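# Nest the open wooden boxes with the largest upright

## Task

Put every open wooden box inside the next larger one so they form a single nested stack, with each box resting flat and its opening facing up; boxes may begin tipped on a side or upside down and must be righted. The largest box must stand open side up on the table. The stack only counts if it stays put on its own once the robot lets go, so release everything and pull the grippers away at the end.

## Robot and tools

Robot: two six-joint arms, left_arm and right_arm, each with a two-finger gripper. They face each other across the table; left_arm's base is on the +y side. The names are labels only and say nothing about image sides.

Frame: one world frame for all state readings. Origin at the table centre, +z up, table surface at z = +0.020 m. Positions are in metres, orientations are quaternions in w,x,y,z order, and velocities are in m/s and rad/s. Reported hand positions can be a little wrong, more so when an arm is stretched far. On a gripper, the fingers point along its local +x and close along its local y. The reported end_effector_position is the spot between the pads, about 3 to 4 cm short of the fingertips.

Tool execute_actions, argument actions: a list holding one action, one wait, or nothing.
- {"actions": []} commands nothing and returns the state plus camera images.
- An action is {"rows": [...], "steps": n}. n runs from 4 to 15 control steps of 1/30 s each and defaults to 15. Each row is used for one step; if there are fewer rows than steps, the last row is held.
- A wait is {"steps": n} with no rows, n up to 300. It returns once n steps have gone by since the previous result, and time spent writing the reply is counted within that.
- Optional pictures: true attaches images to any result; otherwise only the empty call brings them.
A refused call moves nothing.

Row layout: one flat list of 14 numbers covering both arms, even if only one moves. Positions 1 to 6 are left_arm's joint targets, 7 is its gripper opening; 8 to 13 are right_arm's joints, 14 its opening. Joint values are absolute target angles in radians (not offsets), in this order with these nominal ranges: waist -3.054 to 3.054, shoulder 0.000 to 3.142, elbow 0.000 to 2.356, wrist pitch -1.571 to 1.571, wrist yaw -1.571 to 1.571, wrist roll -3.142 to 3.142. True ends may differ by up to 0.010 rad. A target more than 0.010 rad beyond a range end, and farther out than the joint currently is, gets the call refused. A target beyond the real end is clipped to that end and the result says "joint sent to its limit" (possibly about an earlier, still-running move); absence of that line proves nothing. Copy current angles from the Joint positions line when you want a joint to stay.

Opening: absolute value from -1 to 1. +1 is fully open (pad gap 0.088 m); empty fingers close at about -0.80 and lower values add nothing. A full close takes at least about 0.5 s. To hold a part, command roughly 0.07 below its grip_measured reading; a smaller gap grips more gently.

Motion limits: each step the target is held within a fixed lead of the measured angle (0.211 rad for waist, shoulder and elbow, 0.213 wrist pitch, 0.267 wrist yaw, 0.228 wrist roll). If the targets would shift a gripper more than 70 mm in one step, they are all scaled back. Far moves therefore need several calls. Friction can leave joints short, especially at long reach, and tiny turns may not happen, so compare Joint positions after each move.

Timing: a result is taken 4 steps before its action ends; those steps finish while you write. Between calls the arms keep heading to the last row sent until motion settles or a step is HELD.

Result lines: a state line per arm with pose and velocities; Joint positions and Joint velocities (six joints then pad gap in metres); grip_measured (opening on the command scale, up to about 1 mm off per gripper, and up to about 3 mm or 0.061 narrower while squeezing firmly); grip_effort_n (motor effort in newtons, negative closing, positive opening, capped near 83 N, nonzero even at rest, "n/a" at the start). "joint command not followed" means a clearance check altered or blocked some joint targets; HELD marks steps where your row was partly or wholly not sent. A TORQUE FAULT freezes that arm for 10 s and drops the rest of the call; load limits in N m: waist 17.6, shoulder 21.8, elbow 21.7, wrist pitch 5.74, wrist yaw 5.72, wrist roll 5.36, including held weight. MOTOR HOT appears from 50 °C; at 95 °C an OVER-TEMPERATURE FAULT holds the arm, and if it does not cool within 30 to 60 s the arm and gripper lose power and go limp. Avoid holding loads longer than needed.

Cameras: cam_high, cam_low, cam_left_wrist, cam_right_wrist, each 504x504. Tool zoom_image takes camera (one of those names) and region [x0, y0, x1, y1] in pixels from the top-left, at most 504 by 504, and gives a closer look at that camera's latest image. Calibration is approximate; wrist camera poses follow the arm's joint readings.

Tool finished_scene takes scene, the current scene's number; it ends that scene irreversibly and reports whether the goal held. Replying without any tool call ends everything.

Cautions: random brief tugs on held parts or pushes on loose ones may occur. Never let anything leave the table. Keep the arms from colliding or pressing on each other. Avoid dropping, slamming, slipping or shoving boxes hard. Before finishing, open both grippers and move them clear so the stack stands unaided.

Each tool is called after "Emit:" as a command line: name --argument value for each argument, lists and objects as JSON in quotes; but a table of rows of numbers goes row by row, as --pt "numbers of a row", without its own name.

## Session

Emit:
execute_actions --actions '[]'

Scene clock: 0.00 s of 4500.00 s.
left_arm: end_effector_position=(+0.3084, +0.1314, +0.3288) grip_measured=+0.846 grip_effort_n=n/a end_effector_quat_wxyz=(+0.886, +0.199, +0.401, -0.120) end_effector_velocity=(-0.003, +0.000, +0.001) end_effector_angular_velocity=(+0.002, -0.002, +0.009) | right_arm: end_effector_position=(+0.2621, -0.0637, +0.1420) grip_measured=+0.838 grip_effort_n=n/a end_effector_quat_wxyz=(+0.464, +0.646, +0.606, +0.012) end_effector_velocity=(-0.002, -0.002, -0.004) end_effector_angular_velocity=(-0.018, -0.001, +0.024)
Joint positions: left_arm=[ 0.628  2.467  1.991 -0.905  0.223 -0.225  0.08 ] | right_arm=[-0.301  2.113  0.842  0.607 -0.111  2.588  0.08 ]
Joint velocities: left_arm=[-0.002 -0.007 -0.002 -0.007 -0.007 -0.007 -0.   ] | right_arm=[-0.002  0.002 -0.002 -0.007 -0.022 -0.022 -0.   ]
Motor temperatures (°C, as the motors report them): left_arm=[24 23 26 23 26 25] | right_arm=[27 25 27 26 25 25]
Heat: left arm: hottest elbow 26 °C (+0.0 °C/min); right arm: hottest waist 27 °C (+0.0 °C/min).

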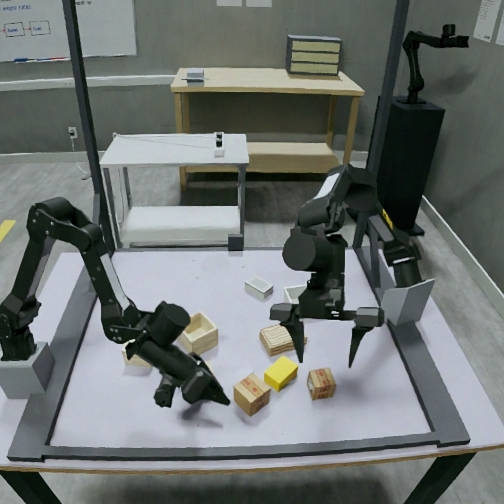

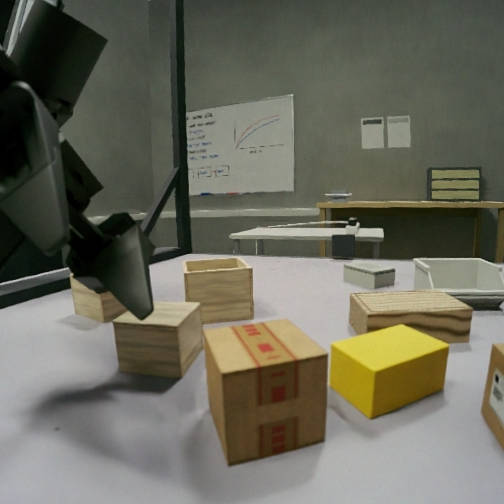

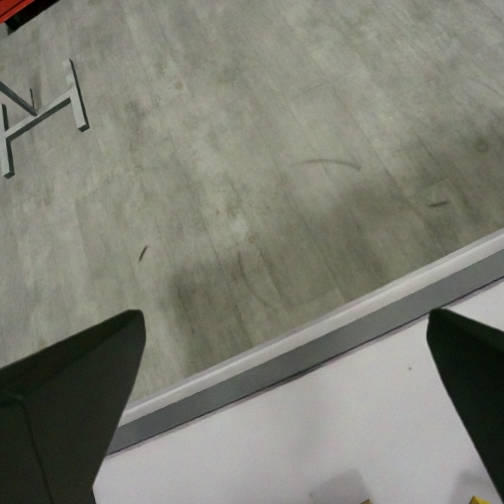

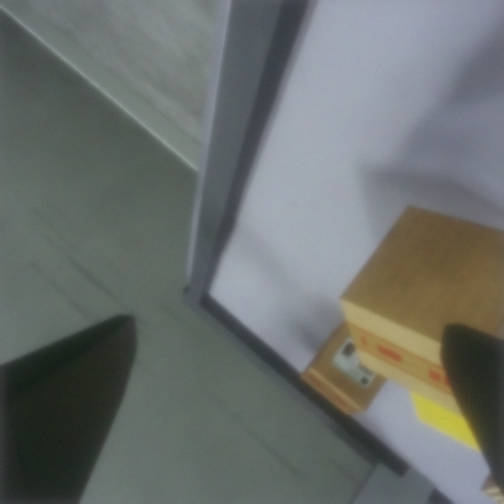

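Emit:
execute_actions --actions '[{"rows":[[0.628,1.6,1.6,-0.905,0,0,1,-0.301,1.2,1.0,0,0,0,1]],"steps":15}]'

Emit:
execute_actions --actions '[{"steps":60}]' --pictures true

Scene clock: 0.80 s of 4500.00 s.
left_arm: end_effector_position=(+0.2143, +0.1745, +0.3846) grip_measured=+0.999 grip_effort_n=15.6 end_effector_quat_wxyz=(+0.884, +0.329, +0.321, -0.085) end_effector_velocity=(-0.309, -0.097, +0.359) end_effector_angular_velocity=(-0.310, -0.907, -0.611) | right_arm: end_effector_position=(+0.2380, -0.0587, +0.2748) grip_measured=+0.990 grip_effort_n=18.4 end_effector_quat_wxyz=(+0.595, +0.565, +0.546, +0.171) end_effector_velocity=(-0.151, -0.152, +0.412) end_effector_angular_velocity=(-0.396, -1.365, +0.670)
Joint positions: left_arm=[ 0.625  2.03   1.63  -0.909  0.015 -0.013  0.088] | right_arm=[-0.301  1.759  0.978  0.199 -0.017  2.152  0.088]
Joint velocities: left_arm=[-0.002 -1.258 -0.164  0.037 -0.081  0.066  0.003] | right_arm=[-0.002 -1.429  0.159 -1.443  0.095 -1.56   0.003]
Motor temperatures (°C, as the motors report them): left_arm=[24 24 27 24 26 25] | right_arm=[27 25 27 26 25 25]
Heat: left arm: hottest elbow 27 °C (+0.0 °C/min); right arm: hottest waist 27 °C (+0.0 °C/min).
Steps of this call (steps 1 to 13: nothing new was sent; steps 14 to 24: the first 11 steps of this action). Readings (joint positions):
14: left_arm=[0.627 2.449 1.969 -0.890 0.199 -0.195] | right_arm=[-0.301 2.104 0.849 0.587 -0.106 2.569]
15: left_arm=[0.625 2.415 1.919 -0.894 0.144 -0.143] | right_arm=[-0.300 2.087 0.860 0.542 -0.091 2.535]
17: left_arm=[0.625 2.334 1.814 -0.912 0.080 -0.080] | right_arm=[-0.301 2.038 0.886 0.482 -0.066 2.466]
21: left_arm=[0.625 2.157 1.667 -0.909 0.028 -0.027] | right_arm=[-0.301 1.894 0.952 0.337 -0.031 2.303]
24: the state above

Scene clock: 2.80 s of 4500.00 s.
left_arm: end_effector_position=(+0.0860, +0.1568, +0.4964) grip_measured=+1.000 grip_effort_n=15.1 end_effector_quat_wxyz=(+0.929, +0.312, +0.135, -0.149) end_effector_velocity=(-0.001, +0.001, -0.004) end_effector_angular_velocity=(-0.002, +0.016, +0.002) | right_arm: end_effector_position=(+0.1614, -0.1358, +0.4624) grip_measured=+0.998 grip_effort_n=17.9 end_effector_quat_wxyz=(+0.789, -0.145, -0.043, +0.595) end_effector_velocity=(+0.003, -0.001, +0.002) end_effector_angular_velocity=(+0.015, +0.001, -0.022)
Joint positions: left_arm=[ 0.625  1.602  1.605 -0.905  0.005 -0.003  0.088] | right_arm=[-0.301  1.205  1.003  0.001 -0.005  0.003  0.088]
Joint velocities: left_arm=[-0.002 -0.002 -0.007 -0.007  0.007 -0.007  0.   ] | right_arm=[-0.002 -0.002 -0.002  0.007  0.022  0.007 -0.   ]
Motor temperatures (°C, as the motors report them): left_arm=[24 24 27 24 26 25] | right_arm=[27 25 27 26 25 25]
Heat: left arm: hottest elbow 27 °C (+0.0 °C/min); right arm: hottest waist 27 °C (+0.0 °C/min).
Kept back: nothing.
Steps of this call (steps 1 to 4: the last 4 steps of your previous action; steps 5 to 60: the robot went on to your last target). Readings (joint positions):
1: left_arm=[0.625 1.988 1.626 -0.907 0.013 -0.011] | right_arm=[-0.301 1.711 0.982 0.151 -0.014 2.100]
2: left_arm=[0.625 1.947 1.624 -0.906 0.011 -0.009] | right_arm=[-0.301 1.663 0.984 0.113 -0.011 2.048]
4: left_arm=[0.625 1.863 1.620 -0.906 0.009 -0.007] | right_arm=[-0.301 1.575 0.986 0.069 -0.009 1.953]
8: left_arm=[0.625 1.704 1.614 -0.906 0.006 -0.004] | right_arm=[-0.301 1.414 0.988 0.030 -0.007 1.776]
60: the state above
camera_calibration (this result's frames):
cam_left_wrist: T_world_to_cam=[[-0.339712, -0.746379, -0.572289, 0.446662], [-0.44376, 0.663686, -0.602161, 0.266813], [0.82926, 0.0493975, -0.556675, 0.271684], [0, 0, 0, 1]] pos_world=[0.0448404, 0.142878, 0.567524]
cam_right_wrist: T_world_to_cam=[[0.920117, -0.229022, 0.3177, -0.312183], [0.188208, -0.45282, -0.871511, 0.3424], [0.343456, 0.861686, -0.373544, 0.316618], [0, 0, 0, 1]] pos_world=[0.114059, -0.189276, 0.515857]

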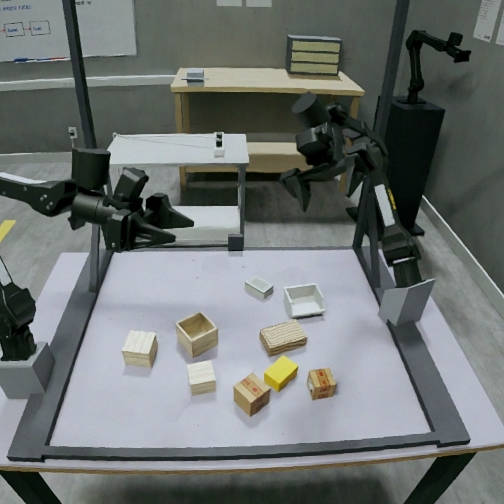

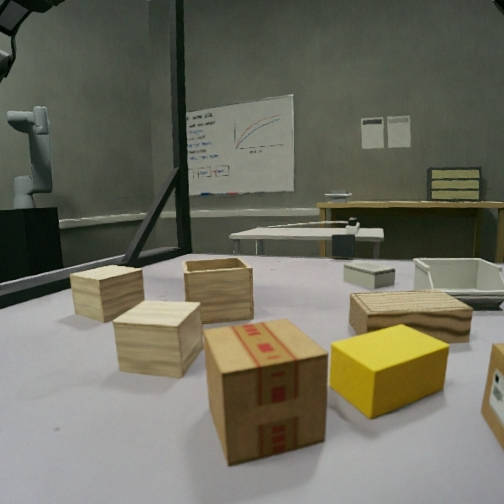

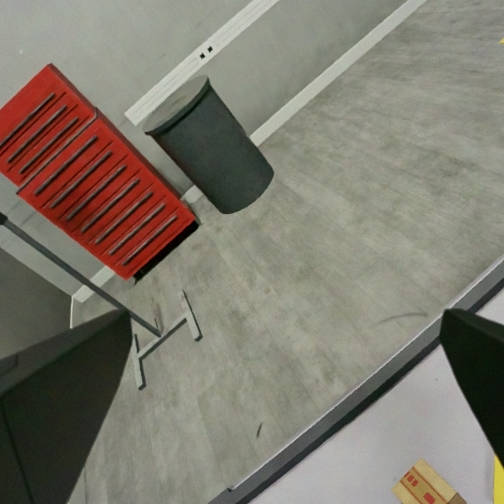

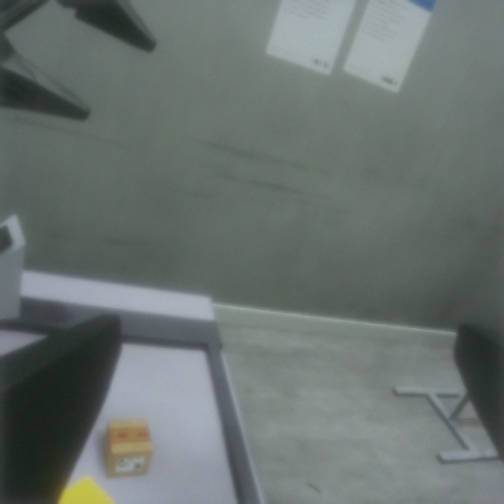

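Emit:
zoom_image --camera "cam_high" --region '[100, 260, 360, 430]'

Region (100, 260, 360, 430) of cam_high's 504x504 image, scaled by 1.938, with more detail than that image has; it fills the top 330 rows of this view, and the rest is white.

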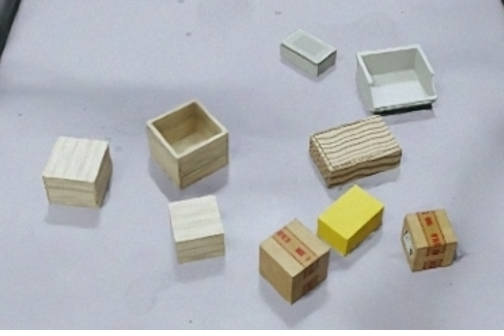

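Emit:
execute_actions --actions '[{"rows":[[0.628,1.6,1.6,-0.905,0,0,1,0.02,1.987,1.596,-1.56,0.337,0,1]],"steps":15}]'

Emit:
execute_actions --actions '[{"steps":45}]' --pictures true

Scene clock: 7.13 s of 4500.00 s.
left_arm: end_effector_position=(+0.0860, +0.1568, +0.4964) grip_measured=+1.000 grip_effort_n=15.1 end_effector_quat_wxyz=(+0.929, +0.312, +0.135, -0.149) end_effector_velocity=(+0.001, +0.005, -0.004) end_effector_angular_velocity=(-0.006, +0.012, +0.037) | right_arm: end_effector_position=(+0.1094, -0.0503, +0.3737) grip_measured=+0.998 grip_effort_n=17.9 end_effector_quat_wxyz=(+0.769, -0.355, +0.074, +0.527) end_effector_velocity=(+0.062, +0.153, -0.308) end_effector_angular_velocity=(-1.369, -0.195, -0.456)
Joint positions: left_arm=[ 0.625  1.602  1.605 -0.905  0.005 -0.003  0.088] | right_arm=[ 0.007  1.673  1.487 -0.503  0.312  0.002  0.088]
Joint velocities: left_arm=[-0.002  0.002 -0.002 -0.022 -0.022 -0.022  0.   ] | right_arm=[ 0.11   1.306  1.111 -1.253  0.183 -0.007 -0.   ]
Motor temperatures (°C, as the motors report them): left_arm=[25 24 27 24 26 25] | right_arm=[27 25 28 27 25 25]
Heat: left arm: hottest elbow 27 °C (+8.4 °C/min); right arm: hottest elbow 28 °C (+8.4 °C/min).
Steps of this call (steps 1 to 15: the robot went on to your last target; steps 16 to 90: nothing new was sent; then 0.97 s passed at rest; steps 91 to 101: the first 11 steps of this action). Readings (joint positions):
91: left_arm=[0.625 1.602 1.605 -0.905 0.005 -0.003] | right_arm=[-0.286 1.224 1.021 -0.033 0.039 0.002]
92: left_arm=[0.625 1.602 1.605 -0.905 0.005 -0.003] | right_arm=[-0.245 1.258 1.070 -0.084 0.114 0.002]
94: left_arm=[0.625 1.602 1.605 -0.905 0.005 -0.003] | right_arm=[-0.154 1.351 1.172 -0.168 0.201 0.002]
98: left_arm=[0.625 1.602 1.605 -0.905 0.005 -0.003] | right_arm=[-0.022 1.535 1.353 -0.361 0.285 0.002]
101: the state above

Scene clock: 8.63 s of 4500.00 s.
left_arm: end_effector_position=(+0.0861, +0.1569, +0.4965) grip_measured=+1.000 grip_effort_n=15.1 end_effector_quat_wxyz=(+0.929, +0.312, +0.134, -0.149) end_effector_velocity=(-0.001, +0.002, +0.001) end_effector_angular_velocity=(-0.014, -0.007, +0.024) | right_arm: end_effector_position=(+0.1570, -0.2131, +0.2482) grip_measured=+0.998 grip_effort_n=17.9 end_effector_quat_wxyz=(+0.517, -0.727, +0.384, +0.237) end_effector_velocity=(+0.000, -0.002, +0.001) end_effector_angular_velocity=(-0.012, -0.005, +0.008)
Joint positions: left_arm=[ 0.625  1.602  1.605 -0.905  0.004 -0.003  0.088] | right_arm=[ 0.016  1.974  1.587 -1.558  0.332  0.002  0.088]
Joint velocities: left_arm=[-0.002 -0.002  0.002 -0.007 -0.022 -0.022  0.   ] | right_arm=[ 0.002 -0.002 -0.002 -0.007  0.007 -0.007 -0.   ]
Motor temperatures (°C, as the motors report them): left_arm=[25 24 27 24 26 25] | right_arm=[27 26 28 27 25 25]
Heat: left arm: hottest elbow 27 °C (+6.9 °C/min); right arm: hottest elbow 28 °C (+6.9 °C/min).
Kept back: nothing.
Steps of this call (steps 1 to 4: the last 4 steps of your previous action; steps 5 to 45: the robot went on to your last target). Readings (joint positions):
1: left_arm=[0.625 1.602 1.605 -0.905 0.005 -0.003] | right_arm=[0.010 1.715 1.519 -0.546 0.318 0.002]
2: left_arm=[0.625 1.602 1.605 -0.905 0.005 -0.003] | right_arm=[0.011 1.751 1.540 -0.586 0.321 0.002]
4: left_arm=[0.625 1.602 1.605 -0.905 0.004 -0.003] | right_arm=[0.012 1.818 1.558 -0.663 0.325 0.002]
8: left_arm=[0.625 1.602 1.605 -0.905 0.004 -0.003] | right_arm=[0.014 1.934 1.570 -0.852 0.328 0.002]
45: the state above
All arms were judged still, so your last target was given up. Only a new action makes them travel on or press farther. Fingers that are still opening or closing keep moving.
camera_calibration (this result's frames):
cam_left_wrist: T_world_to_cam=[[-0.339358, -0.746444, -0.572414, 0.446761], [-0.443812, 0.663592, -0.602227, 0.266864], [0.829378, 0.0496735, -0.556475, 0.27153], [0, 0, 0, 1]] pos_world=[0.0448483, 0.142906, 0.567544]
cam_right_wrist: T_world_to_cam=[[0.813145, 0.204483, 0.54496, -0.205103], [-0.183612, -0.798342, 0.573529, -0.252406], [0.552342, -0.566424, -0.611623, 0.0266515], [0, 0, 0, 1]] pos_world=[0.105713, -0.14447, 0.272836]

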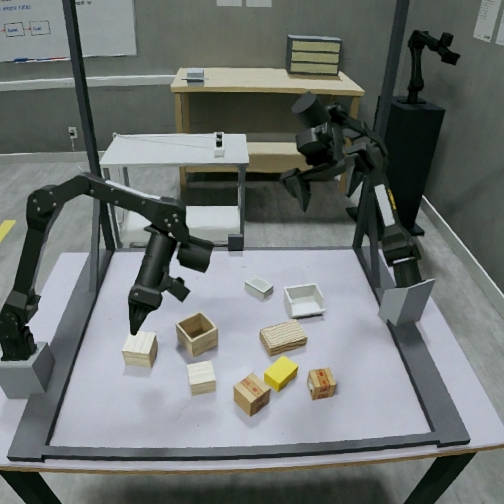

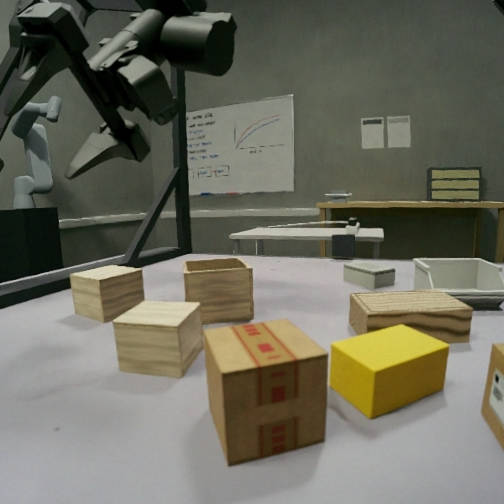

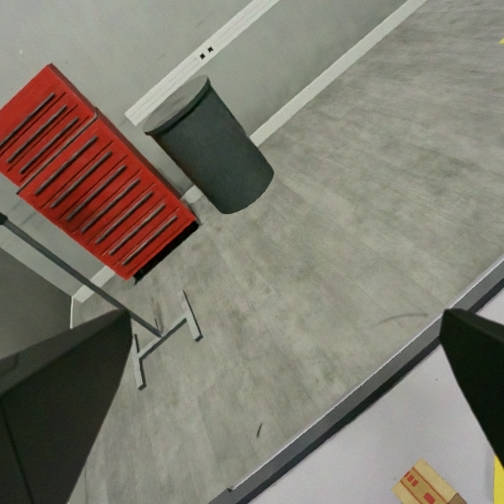

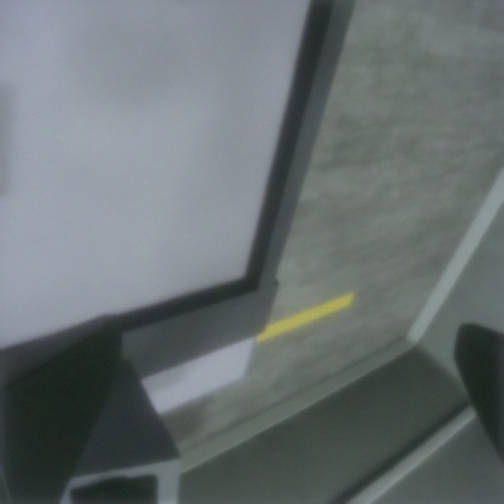

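Emit:
execute_actions --actions '[{"rows":[[0.628,1.6,1.6,-0.905,0,0,1,0.02,1.987,1.596,-1.56,-0.337,0,1]],"steps":15}]'

Emit:
execute_actions --actions '[{"steps":15}]' --pictures true

Scene clock: 9.27 s of 4500.00 s.
left_arm: end_effector_position=(+0.0861, +0.1569, +0.4965) grip_measured=+1.000 grip_effort_n=15.1 end_effector_quat_wxyz=(+0.929, +0.312, +0.134, -0.149) end_effector_velocity=(-0.001, -0.000, -0.003) end_effector_angular_velocity=(-0.004, +0.012, -0.001) | right_arm: end_effector_position=(+0.0753, -0.2196, +0.2192) grip_measured=+0.998 grip_effort_n=17.9 end_effector_quat_wxyz=(+0.426, -0.587, +0.577, +0.375) end_effector_velocity=(-0.108, -0.003, -0.008) end_effector_angular_velocity=(+0.004, +0.656, -0.223)
Joint positions: left_arm=[ 0.625  1.602  1.605 -0.905  0.004 -0.003  0.088] | right_arm=[ 0.018  1.975  1.587 -1.558 -0.25   0.002  0.088]
Joint velocities: left_arm=[-0.002 -0.002 -0.002 -0.007  0.007 -0.007  0.   ] | right_arm=[ 0.012  0.002 -0.002 -0.022 -0.696 -0.022  0.   ]
Motor temperatures (°C, as the motors report them): left_arm=[25 24 27 25 26 25] | right_arm=[27 26 28 26 25 25]
Heat: left arm: hottest elbow 27 °C (+6.5 °C/min); right arm: hottest elbow 28 °C (+6.5 °C/min).
Steps of this call (steps 1 to 8: nothing new was sent; steps 9 to 19: the first 11 steps of this action). Readings (joint positions):
9: left_arm=[0.625 1.602 1.605 -0.905 0.004 -0.003] | right_arm=[0.015 1.974 1.587 -1.558 0.308 0.002]
10: left_arm=[0.625 1.602 1.605 -0.905 0.004 -0.003] | right_arm=[0.014 1.974 1.587 -1.558 0.239 0.002]
12: left_arm=[0.625 1.602 1.605 -0.905 0.004 -0.003] | right_arm=[0.015 1.974 1.587 -1.558 0.116 0.002]
16: left_arm=[0.625 1.602 1.605 -0.905 0.004 -0.003] | right_arm=[0.016 1.975 1.587 -1.558 -0.128 0.002]
19: the state above

Scene clock: 9.77 s of 4500.00 s.
left_arm: end_effector_position=(+0.0861, +0.1569, +0.4965) grip_measured=+1.000 grip_effort_n=15.6 end_effector_quat_wxyz=(+0.929, +0.312, +0.134, -0.149) end_effector_velocity=(-0.001, +0.001, -0.001) end_effector_angular_velocity=(-0.001, +0.003, +0.010) | right_arm: end_effector_position=(+0.0631, -0.2192, +0.2188) grip_measured=+0.998 grip_effort_n=17.9 end_effector_quat_wxyz=(+0.411, -0.564, +0.600, +0.392) end_effector_velocity=(-0.004, -0.005, +0.000) end_effector_angular_velocity=(-0.025, +0.027, +0.007)
Joint positions: left_arm=[ 0.625  1.602  1.605 -0.905  0.004 -0.003  0.088] | right_arm=[ 0.019  1.975  1.587 -1.558 -0.331  0.002  0.088]
Joint velocities: left_arm=[-0.002 -0.002 -0.002 -0.007 -0.007 -0.007  0.   ] | right_arm=[ 0.002  0.002 -0.002 -0.022 -0.022 -0.022  0.   ]
Motor temperatures (°C, as the motors report them): left_arm=[25 24 27 25 26 25] | right_arm=[27 26 28 26 25 25]
Heat: left arm: hottest elbow 27 °C (+6.1 °C/min); right arm: hottest elbow 28 °C (+6.1 °C/min).
Kept back: nothing.
Steps of this call (steps 1 to 4: the last 4 steps of your previous action; steps 5 to 15: the robot went on to your last target). Readings (joint positions):
1: left_arm=[0.625 1.602 1.605 -0.905 0.004 -0.003] | right_arm=[0.019 1.975 1.587 -1.558 -0.271 0.002]
2: left_arm=[0.625 1.602 1.605 -0.905 0.004 -0.003] | right_arm=[0.019 1.975 1.587 -1.558 -0.286 0.002]
4: left_arm=[0.625 1.602 1.605 -0.905 0.004 -0.003] | right_arm=[0.019 1.975 1.587 -1.558 -0.307 0.002]
8: left_arm=[0.625 1.602 1.605 -0.905 0.004 -0.003] | right_arm=[0.019 1.975 1.587 -1.558 -0.324 0.002]
15: the state above
camera_calibration (this result's frames):
cam_left_wrist: T_world_to_cam=[[-0.339358, -0.746444, -0.572414, 0.446761], [-0.443812, 0.663592, -0.602227, 0.266864], [0.829378, 0.0496735, -0.556475, 0.27153], [0, 0, 0, 1]] pos_world=[0.0448483, 0.142906, 0.567544]
cam_right_wrist: T_world_to_cam=[[0.99914, -0.0231352, -0.0344109, -0.0463058], [0.00243879, -0.795653, 0.605747, -0.275812], [-0.0413932, -0.60531, -0.794913, 0.126178], [0, 0, 0, 1]] pos_world=[0.0521616, -0.144145, 0.265779]

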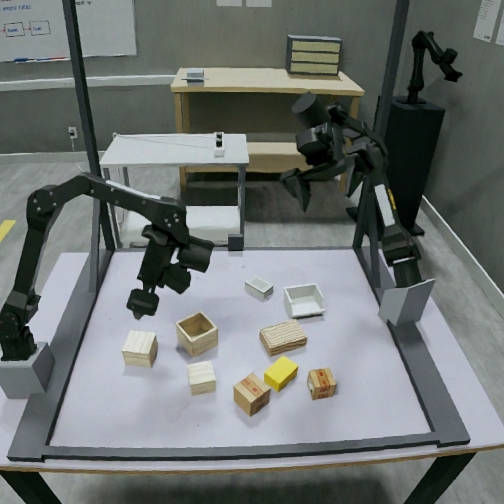

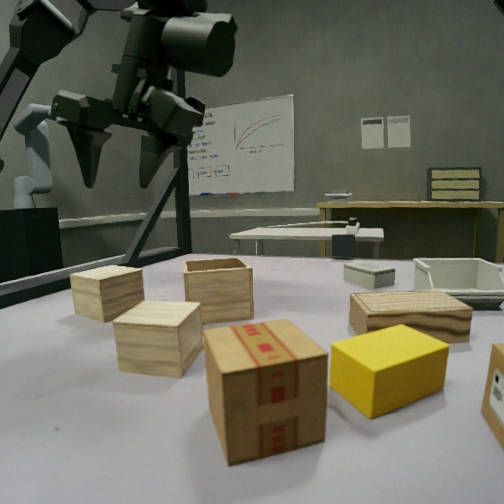

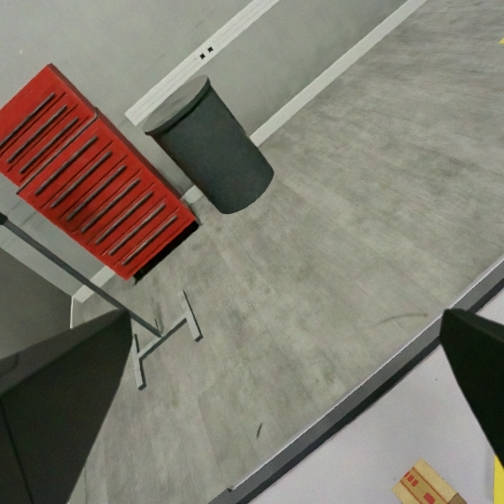

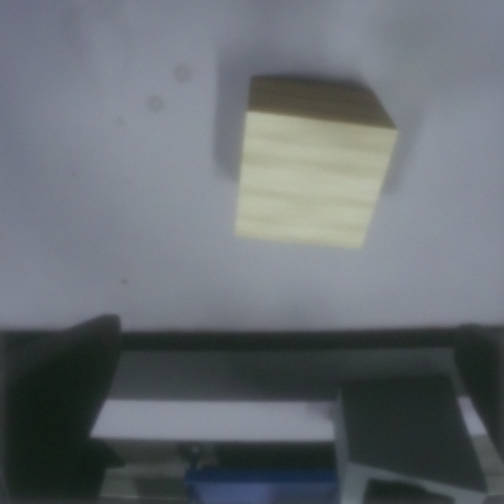

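Emit:
execute_actions --actions '[{"rows":[[0.628,1.6,1.6,-0.905,0,0,1,0.15,1.98,1.161,-1.15,-0.337,0,1]],"steps":15}]'

Emit:
execute_actions --actions '[{"steps":20}]' --pictures true

Scene clock: 10.67 s of 4500.00 s.
left_arm: end_effector_position=(+0.0861, +0.1569, +0.4965) grip_measured=+1.000 grip_effort_n=15.6 end_effector_quat_wxyz=(+0.929, +0.312, +0.134, -0.149) end_effector_velocity=(-0.002, -0.001, +0.002) end_effector_angular_velocity=(-0.008, -0.012, -0.000) | right_arm: end_effector_position=(+0.0606, -0.2638, +0.1225) grip_measured=+0.998 grip_effort_n=17.9 end_effector_quat_wxyz=(+0.372, -0.608, +0.576, +0.399) end_effector_velocity=(+0.027, -0.048, -0.059) end_effector_angular_velocity=(-0.043, +0.026, +0.004)
Joint positions: left_arm=[ 0.625  1.602  1.605 -0.905  0.004 -0.003  0.088] | right_arm=[ 0.147  1.977  1.2   -1.185 -0.335  0.001  0.088]
Joint velocities: left_arm=[-0.002 -0.007 -0.002  0.007 -0.007 -0.007  0.   ] | right_arm=[-0.007 -0.002 -0.32   0.271 -0.022 -0.037 -0.   ]
Motor temperatures (°C, as the motors report them): left_arm=[25 24 27 25 26 25] | right_arm=[27 26 28 26 25 25]
Heat: left arm: hottest elbow 27 °C (+5.6 °C/min); right arm: hottest elbow 28 °C (+5.6 °C/min).
Steps of this call (steps 1 to 15: the robot went on to your last target; step 16: nothing new was sent; steps 17 to 27: the first 11 steps of this action). Readings (joint positions):
17: left_arm=[0.625 1.602 1.605 -0.905 0.004 -0.003] | right_arm=[0.023 1.974 1.570 -1.534 -0.332 0.002]
18: left_arm=[0.625 1.602 1.605 -0.905 0.004 -0.003] | right_arm=[0.040 1.965 1.531 -1.473 -0.332 0.002]
20: left_arm=[0.625 1.602 1.605 -0.905 0.004 -0.003] | right_arm=[0.092 1.964 1.444 -1.377 -0.334 0.002]
24: left_arm=[0.625 1.602 1.605 -0.905 0.004 -0.003] | right_arm=[0.147 1.975 1.265 -1.227 -0.335 0.001]
27: the state above

Scene clock: 11.33 s of 4500.00 s.
left_arm: end_effector_position=(+0.0861, +0.1569, +0.4965) grip_measured=+1.000 grip_effort_n=15.1 end_effector_quat_wxyz=(+0.929, +0.312, +0.134, -0.149) end_effector_velocity=(-0.001, +0.001, -0.001) end_effector_angular_velocity=(+0.012, +0.000, +0.005) | right_arm: end_effector_position=(+0.0631, -0.2665, +0.1165) grip_measured=+0.998 grip_effort_n=17.4 end_effector_quat_wxyz=(+0.373, -0.608, +0.575, +0.401) end_effector_velocity=(-0.001, -0.006, +0.002) end_effector_angular_velocity=(-0.024, +0.018, -0.017)
Joint positions: left_arm=[ 0.625  1.602  1.605 -0.905  0.004 -0.003  0.088] | right_arm=[ 0.147  1.977  1.172 -1.153 -0.335  0.001  0.088]
Joint velocities: left_arm=[-0.002 -0.002 -0.002 -0.007 -0.007  0.007  0.   ] | right_arm=[-0.007 -0.002 -0.007 -0.022 -0.022 -0.007 -0.   ]
Motor temperatures (°C, as the motors report them): left_arm=[25 24 27 25 26 25] | right_arm=[27 26 28 26 25 25]
Heat: left arm: hottest elbow 27 °C (+5.3 °C/min); right arm: hottest elbow 28 °C (+5.3 °C/min).
Kept back: nothing.
Steps of this call (steps 1 to 4: the last 4 steps of your previous action; steps 5 to 20: the robot went on to your last target). Readings (joint positions):
1: left_arm=[0.625 1.602 1.605 -0.905 0.004 -0.003] | right_arm=[0.147 1.977 1.192 -1.177 -0.335 0.001]
2: left_arm=[0.625 1.602 1.605 -0.905 0.004 -0.003] | right_arm=[0.147 1.977 1.187 -1.170 -0.335 0.001]
4: left_arm=[0.625 1.602 1.605 -0.905 0.004 -0.003] | right_arm=[0.147 1.977 1.182 -1.161 -0.335 0.001]
8: left_arm=[0.625 1.602 1.605 -0.905 0.004 -0.003] | right_arm=[0.147 1.977 1.175 -1.155 -0.335 0.001]
20: the state above
camera_calibration (this result's frames):
cam_left_wrist: T_world_to_cam=[[-0.339358, -0.746444, -0.572414, 0.446761], [-0.443812, 0.663592, -0.602227, 0.266864], [0.829378, 0.0496735, -0.556475, 0.27153], [0, 0, 0, 1]] pos_world=[0.0448483, 0.142906, 0.567544]
cam_right_wrist: T_world_to_cam=[[0.994986, 0.092814, -0.0372644, -0.0193875], [0.0949278, -0.759056, 0.644067, -0.252049], [0.0314926, -0.644375, -0.764061, -0.00247148], [0, 0, 0, 1]] pos_world=[0.0432946, -0.191113, 0.159726]

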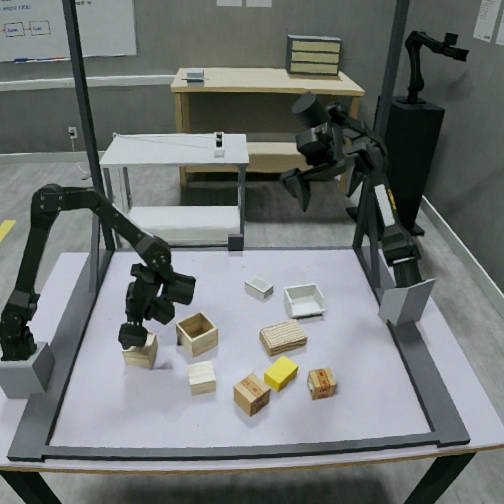

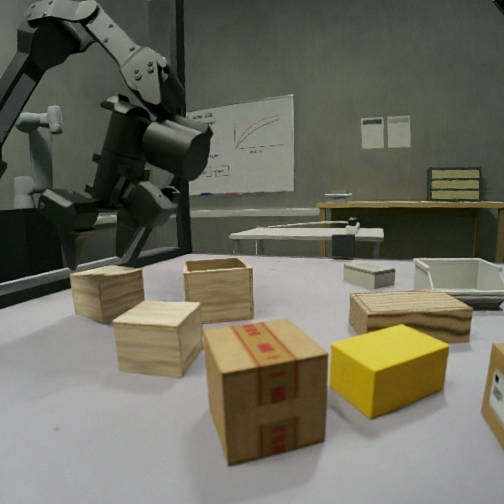

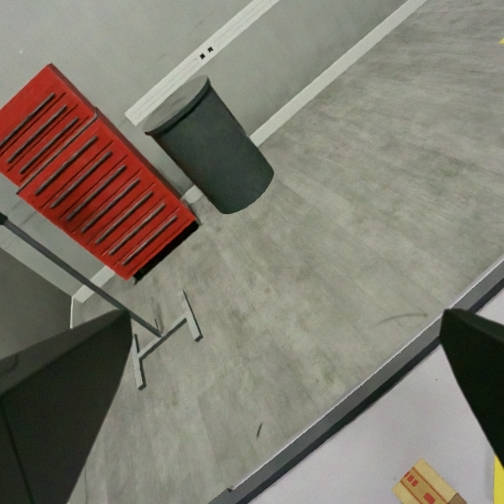

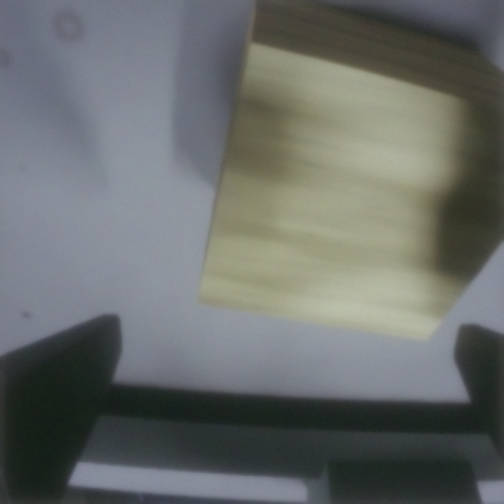

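Emit:
execute_actions --actions '[{"rows":[[0.628,1.6,1.6,-0.905,0,0,1,0.09,2.05,1.30,-1.22,-0.337,0,1]],"steps":15}]' --pictures true

Scene clock: 12.07 s of 4500.00 s.
left_arm: end_effector_position=(+0.0861, +0.1569, +0.4965) grip_measured=+1.000 grip_effort_n=15.1 end_effector_quat_wxyz=(+0.929, +0.312, +0.134, -0.149) end_effector_velocity=(-0.000, -0.001, +0.001) end_effector_angular_velocity=(-0.007, -0.008, +0.002) | right_arm: end_effector_position=(+0.0712, -0.2412, +0.1265) grip_measured=+0.998 grip_effort_n=17.9 end_effector_quat_wxyz=(+0.387, -0.590, +0.588, +0.395) end_effector_velocity=(+0.001, -0.003, -0.003) end_effector_angular_velocity=(-0.048, -0.003, -0.027)
Joint positions: left_arm=[ 0.625  1.602  1.605 -0.905  0.004 -0.003  0.088] | right_arm=[ 0.092  2.033  1.288 -1.215 -0.335  0.001  0.088]
Joint velocities: left_arm=[-0.002 -0.002 -0.002  0.007 -0.007 -0.007  0.   ] | right_arm=[-0.002  0.037  0.022 -0.037 -0.007  0.007  0.   ]
Motor temperatures (°C, as the motors report them): left_arm=[25 24 27 25 26 25] | right_arm=[27 26 28 26 25 25]
Heat: left arm: hottest elbow 27 °C (+5.0 °C/min); right arm: hottest elbow 28 °C (+5.0 °C/min).
Steps of this call (steps 1 to 11: the robot went on to your last target; steps 12 to 22: the first 11 steps of this action). Readings (joint positions):
12: left_arm=[0.625 1.602 1.605 -0.905 0.004 -0.003] | right_arm=[0.145 1.983 1.180 -1.163 -0.335 0.001]
13: left_arm=[0.625 1.602 1.605 -0.905 0.004 -0.003] | right_arm=[0.138 1.995 1.203 -1.184 -0.335 0.001]
15: left_arm=[0.625 1.602 1.605 -0.905 0.004 -0.003] | right_arm=[0.116 2.017 1.245 -1.189 -0.335 0.001]
19: left_arm=[0.625 1.602 1.605 -0.905 0.004 -0.003] | right_arm=[0.093 2.029 1.282 -1.210 -0.335 0.001]
22: the state above
camera_calibration (this result's frames):
cam_left_wrist: T_world_to_cam=[[-0.339358, -0.746444, -0.572414, 0.446761], [-0.443812, 0.663592, -0.602227, 0.266864], [0.829378, 0.0496735, -0.556475, 0.27153], [0, 0, 0, 1]] pos_world=[0.0448483, 0.142906, 0.567544]
cam_right_wrist: T_world_to_cam=[[0.998518, 0.0402326, -0.0366618, -0.0424626], [0.0543586, -0.771819, 0.633515, -0.238897], [-0.0028083, -0.634568, -0.772862, 0.0272188], [0, 0, 0, 1]] pos_world=[0.0554622, -0.165405, 0.170825]

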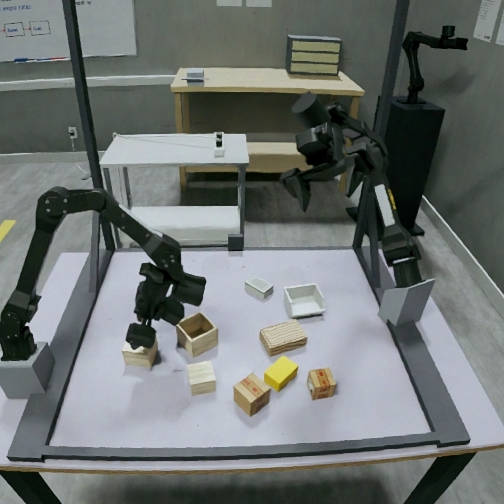

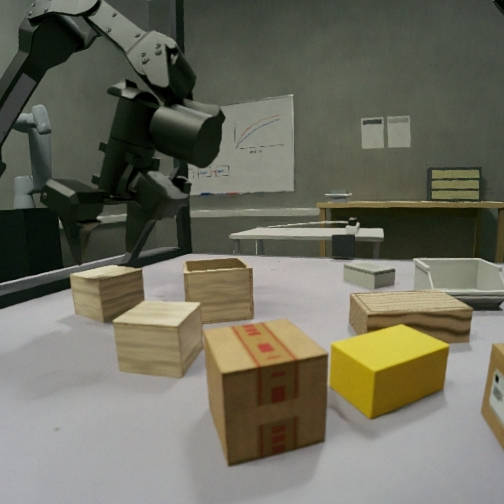

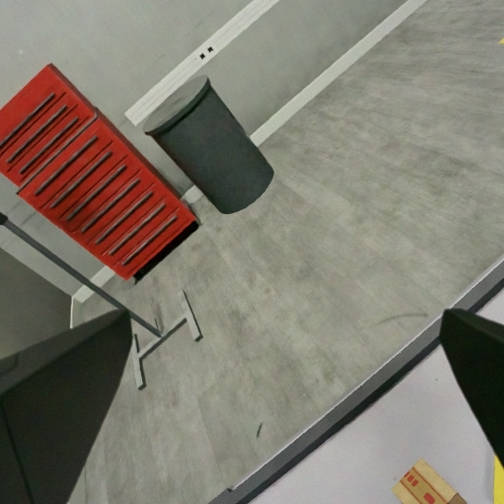

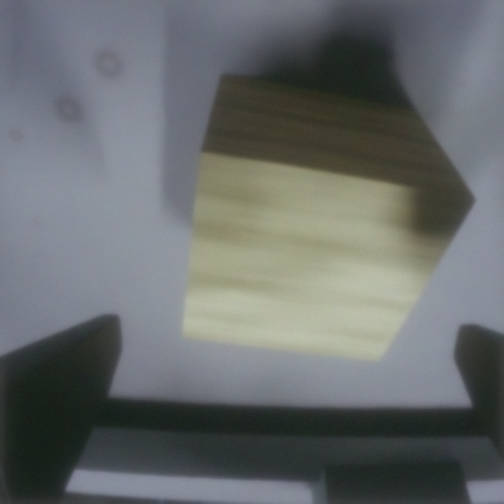

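Emit:
execute_actions --actions '[{"rows":[[0.628,1.6,1.6,-0.905,0,0,1,0.11,2.17,1.219,-1.02,-0.337,0,1]],"steps":15}]' --pictures true

Scene clock: 12.60 s of 4500.00 s.
left_arm: end_effector_position=(+0.0861, +0.1569, +0.4965) grip_measured=+1.000 grip_effort_n=15.1 end_effector_quat_wxyz=(+0.929, +0.312, +0.134, -0.149) end_effector_velocity=(+0.000, +0.003, -0.000) end_effector_angular_velocity=(+0.001, -0.006, +0.022) | right_arm: end_effector_position=(+0.0836, -0.2396, +0.0729) grip_measured=+0.998 grip_effort_n=17.9 end_effector_quat_wxyz=(+0.383, -0.594, +0.585, +0.396) end_effector_velocity=(-0.003, +0.015, -0.006) end_effector_angular_velocity=(+0.076, +0.035, +0.020)
Joint positions: left_arm=[ 0.625  1.602  1.605 -0.905  0.004 -0.003  0.088] | right_arm=[ 0.106  2.158  1.227 -1.03  -0.335  0.001  0.088]
Joint velocities: left_arm=[-0.002 -0.002 -0.002 -0.007 -0.022 -0.007  0.   ] | right_arm=[-0.002 -0.002 -0.002  0.081 -0.022 -0.007 -0.   ]
Motor temperatures (°C, as the motors report them): left_arm=[25 24 27 25 26 25] | right_arm=[27 26 28 26 25 25]
Heat: left arm: hottest elbow 27 °C (+4.8 °C/min); right arm: hottest elbow 28 °C (+4.8 °C/min).
Steps of this call (steps 1 to 4: the last 4 steps of your previous action; step 5: the robot went on to your last target; steps 6 to 16: the first 11 steps of this action). Readings (joint positions):
6: left_arm=[0.625 1.602 1.605 -0.905 0.004 -0.003] | right_arm=[0.093 2.047 1.286 -1.203 -0.335 0.001]
7: left_arm=[0.625 1.602 1.605 -0.905 0.004 -0.003] | right_arm=[0.094 2.060 1.278 -1.151 -0.335 0.001]
9: left_arm=[0.625 1.602 1.605 -0.905 0.004 -0.003] | right_arm=[0.099 2.108 1.266 -1.081 -0.335 0.001]
13: left_arm=[0.625 1.602 1.605 -0.905 0.004 -0.003] | right_arm=[0.105 2.156 1.229 -1.046 -0.335 0.001]
16: the state above
camera_calibration (this result's frames):
cam_left_wrist: T_world_to_cam=[[-0.339358, -0.746444, -0.572414, 0.446761], [-0.443812, 0.663592, -0.602227, 0.266864], [0.829378, 0.0496735, -0.556475, 0.27153], [0, 0, 0, 1]] pos_world=[0.0448483, 0.142906, 0.567544]
cam_right_wrist: T_world_to_cam=[[0.99792, 0.0530507, -0.0366271, -0.053791], [0.0642182, -0.768236, 0.636938, -0.20459], [0.00565178, -0.637965, -0.770044, -0.0149116], [0, 0, 0, 1]] pos_world=[0.0669018, -0.163833, 0.116858]

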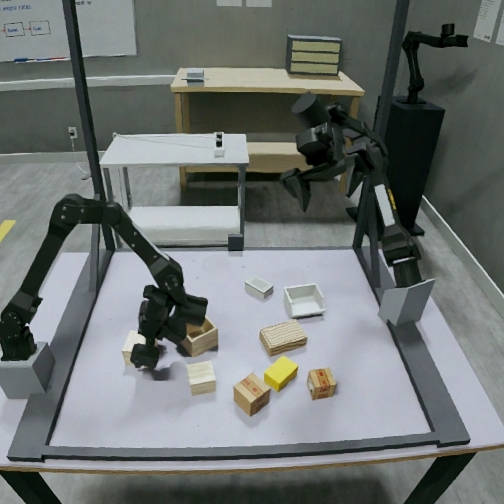

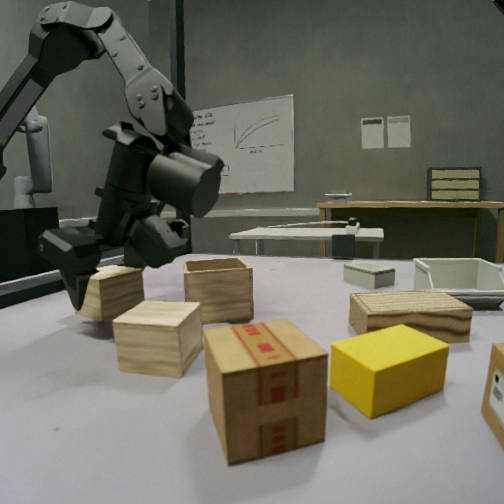

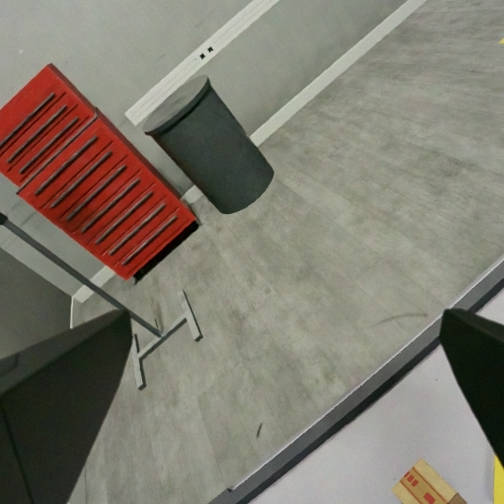

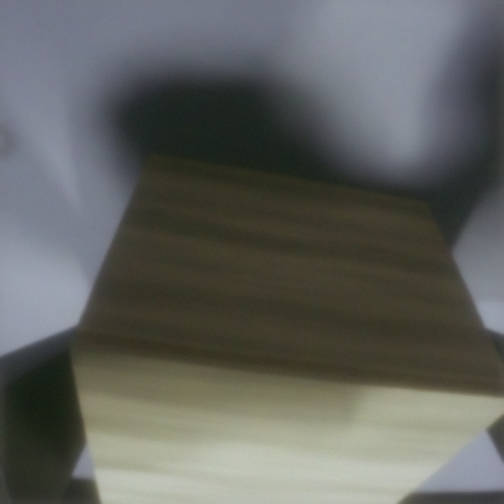

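Emit:
execute_actions --actions '[{"rows":[[0.628,1.6,1.6,-0.905,0,0,1,0.11,2.17,1.219,-1.02,-0.337,0,-0.3]],"steps":15}]'

Emit:
execute_actions --actions '[{"steps":10}]'

Scene clock: 13.10 s of 4500.00 s.
left_arm: end_effector_position=(+0.0861, +0.1569, +0.4965) grip_measured=+1.000 grip_effort_n=15.1 end_effector_quat_wxyz=(+0.929, +0.312, +0.134, -0.149) end_effector_velocity=(-0.002, +0.003, -0.002) end_effector_angular_velocity=(+0.002, +0.010, +0.016) | right_arm: end_effector_position=(+0.0835, -0.2383, +0.0722) grip_measured=+0.591 grip_effort_n=-83.5 end_effector_quat_wxyz=(+0.385, -0.594, +0.584, +0.399) end_effector_velocity=(+0.001, -0.003, +0.003) end_effector_angular_velocity=(-0.015, -0.012, -0.011)
Joint positions: left_arm=[ 0.625  1.602  1.605 -0.905  0.004 -0.003  0.088] | right_arm=[ 0.106  2.158  1.227 -1.023 -0.335  0.001  0.068]
Joint velocities: left_arm=[-0.002 -0.002  0.002 -0.022 -0.007 -0.007  0.   ] | right_arm=[-0.002 -0.002  0.002 -0.022  0.007  0.007 -0.   ]
Motor temperatures (°C, as the motors report them): left_arm=[25 24 27 25 26 25] | right_arm=[27 26 28 26 25 25]
Heat: left arm: hottest elbow 27 °C (+4.6 °C/min); right arm: hottest elbow 28 °C (+4.6 °C/min).
Steps of this call (steps 1 to 4: the last 4 steps of your previous action; steps 5 to 15: the first 11 steps of this action). Readings (joint positions):
5: left_arm=[0.625 1.602 1.605 -0.905 0.004 -0.003] | right_arm=[0.106 2.158 1.227 -1.024 -0.335 0.001]
6: left_arm=[0.625 1.602 1.605 -0.905 0.004 -0.003] | right_arm=[0.106 2.158 1.227 -1.024 -0.336 0.001]
8: left_arm=[0.625 1.602 1.605 -0.905 0.004 -0.003] | right_arm=[0.106 2.158 1.227 -1.024 -0.336 0.001]
12: left_arm=[0.625 1.602 1.605 -0.905 0.004 -0.003] | right_arm=[0.106 2.158 1.227 -1.023 -0.335 0.001]
15: the state above

Scene clock: 13.43 s of 4500.00 s.
left_arm: end_effector_position=(+0.0861, +0.1569, +0.4965) grip_measured=+1.000 grip_effort_n=15.1 end_effector_quat_wxyz=(+0.929, +0.312, +0.134, -0.149) end_effector_velocity=(-0.002, -0.001, +0.002) end_effector_angular_velocity=(-0.008, -0.012, -0.000) | right_arm: end_effector_position=(+0.0835, -0.2383, +0.0722) grip_measured=+0.591 grip_effort_n=-83.5 end_effector_quat_wxyz=(+0.385, -0.594, +0.584, +0.399) end_effector_velocity=(-0.002, -0.006, +0.002) end_effector_angular_velocity=(-0.025, +0.019, -0.012)
Joint positions: left_arm=[ 0.625  1.602  1.605 -0.905  0.004 -0.003  0.088] | right_arm=[ 0.106  2.158  1.227 -1.023 -0.335  0.001  0.068]
Joint velocities: left_arm=[-0.002 -0.007 -0.002  0.007 -0.007 -0.007  0.   ] | right_arm=[-0.002 -0.002 -0.007 -0.022 -0.022 -0.007 -0.   ]
Motor temperatures (°C, as the motors report them): left_arm=[25 24 27 25 26 25] | right_arm=[27 26 28 26 25 25]
Heat: left arm: hottest elbow 27 °C (+4.5 °C/min); right arm: hottest elbow 28 °C (+4.5 °C/min).
Kept back: nothing.
Steps of this call (steps 1 to 4: the last 4 steps of your previous action; steps 5 to 10: the robot went on to your last target). Readings (joint positions):
1: left_arm=[0.625 1.602 1.605 -0.905 0.004 -0.003] | right_arm=[0.106 2.158 1.227 -1.023 -0.335 0.001]
2: left_arm=[0.625 1.602 1.605 -0.905 0.004 -0.003] | right_arm=[0.106 2.158 1.227 -1.023 -0.335 0.001]
4: left_arm=[0.625 1.602 1.605 -0.905 0.004 -0.003] | right_arm=[0.106 2.158 1.227 -1.023 -0.335 0.001]
8: left_arm=[0.625 1.602 1.605 -0.905 0.004 -0.003] | right_arm=[0.106 2.158 1.227 -1.023 -0.335 0.001]
10: the state above


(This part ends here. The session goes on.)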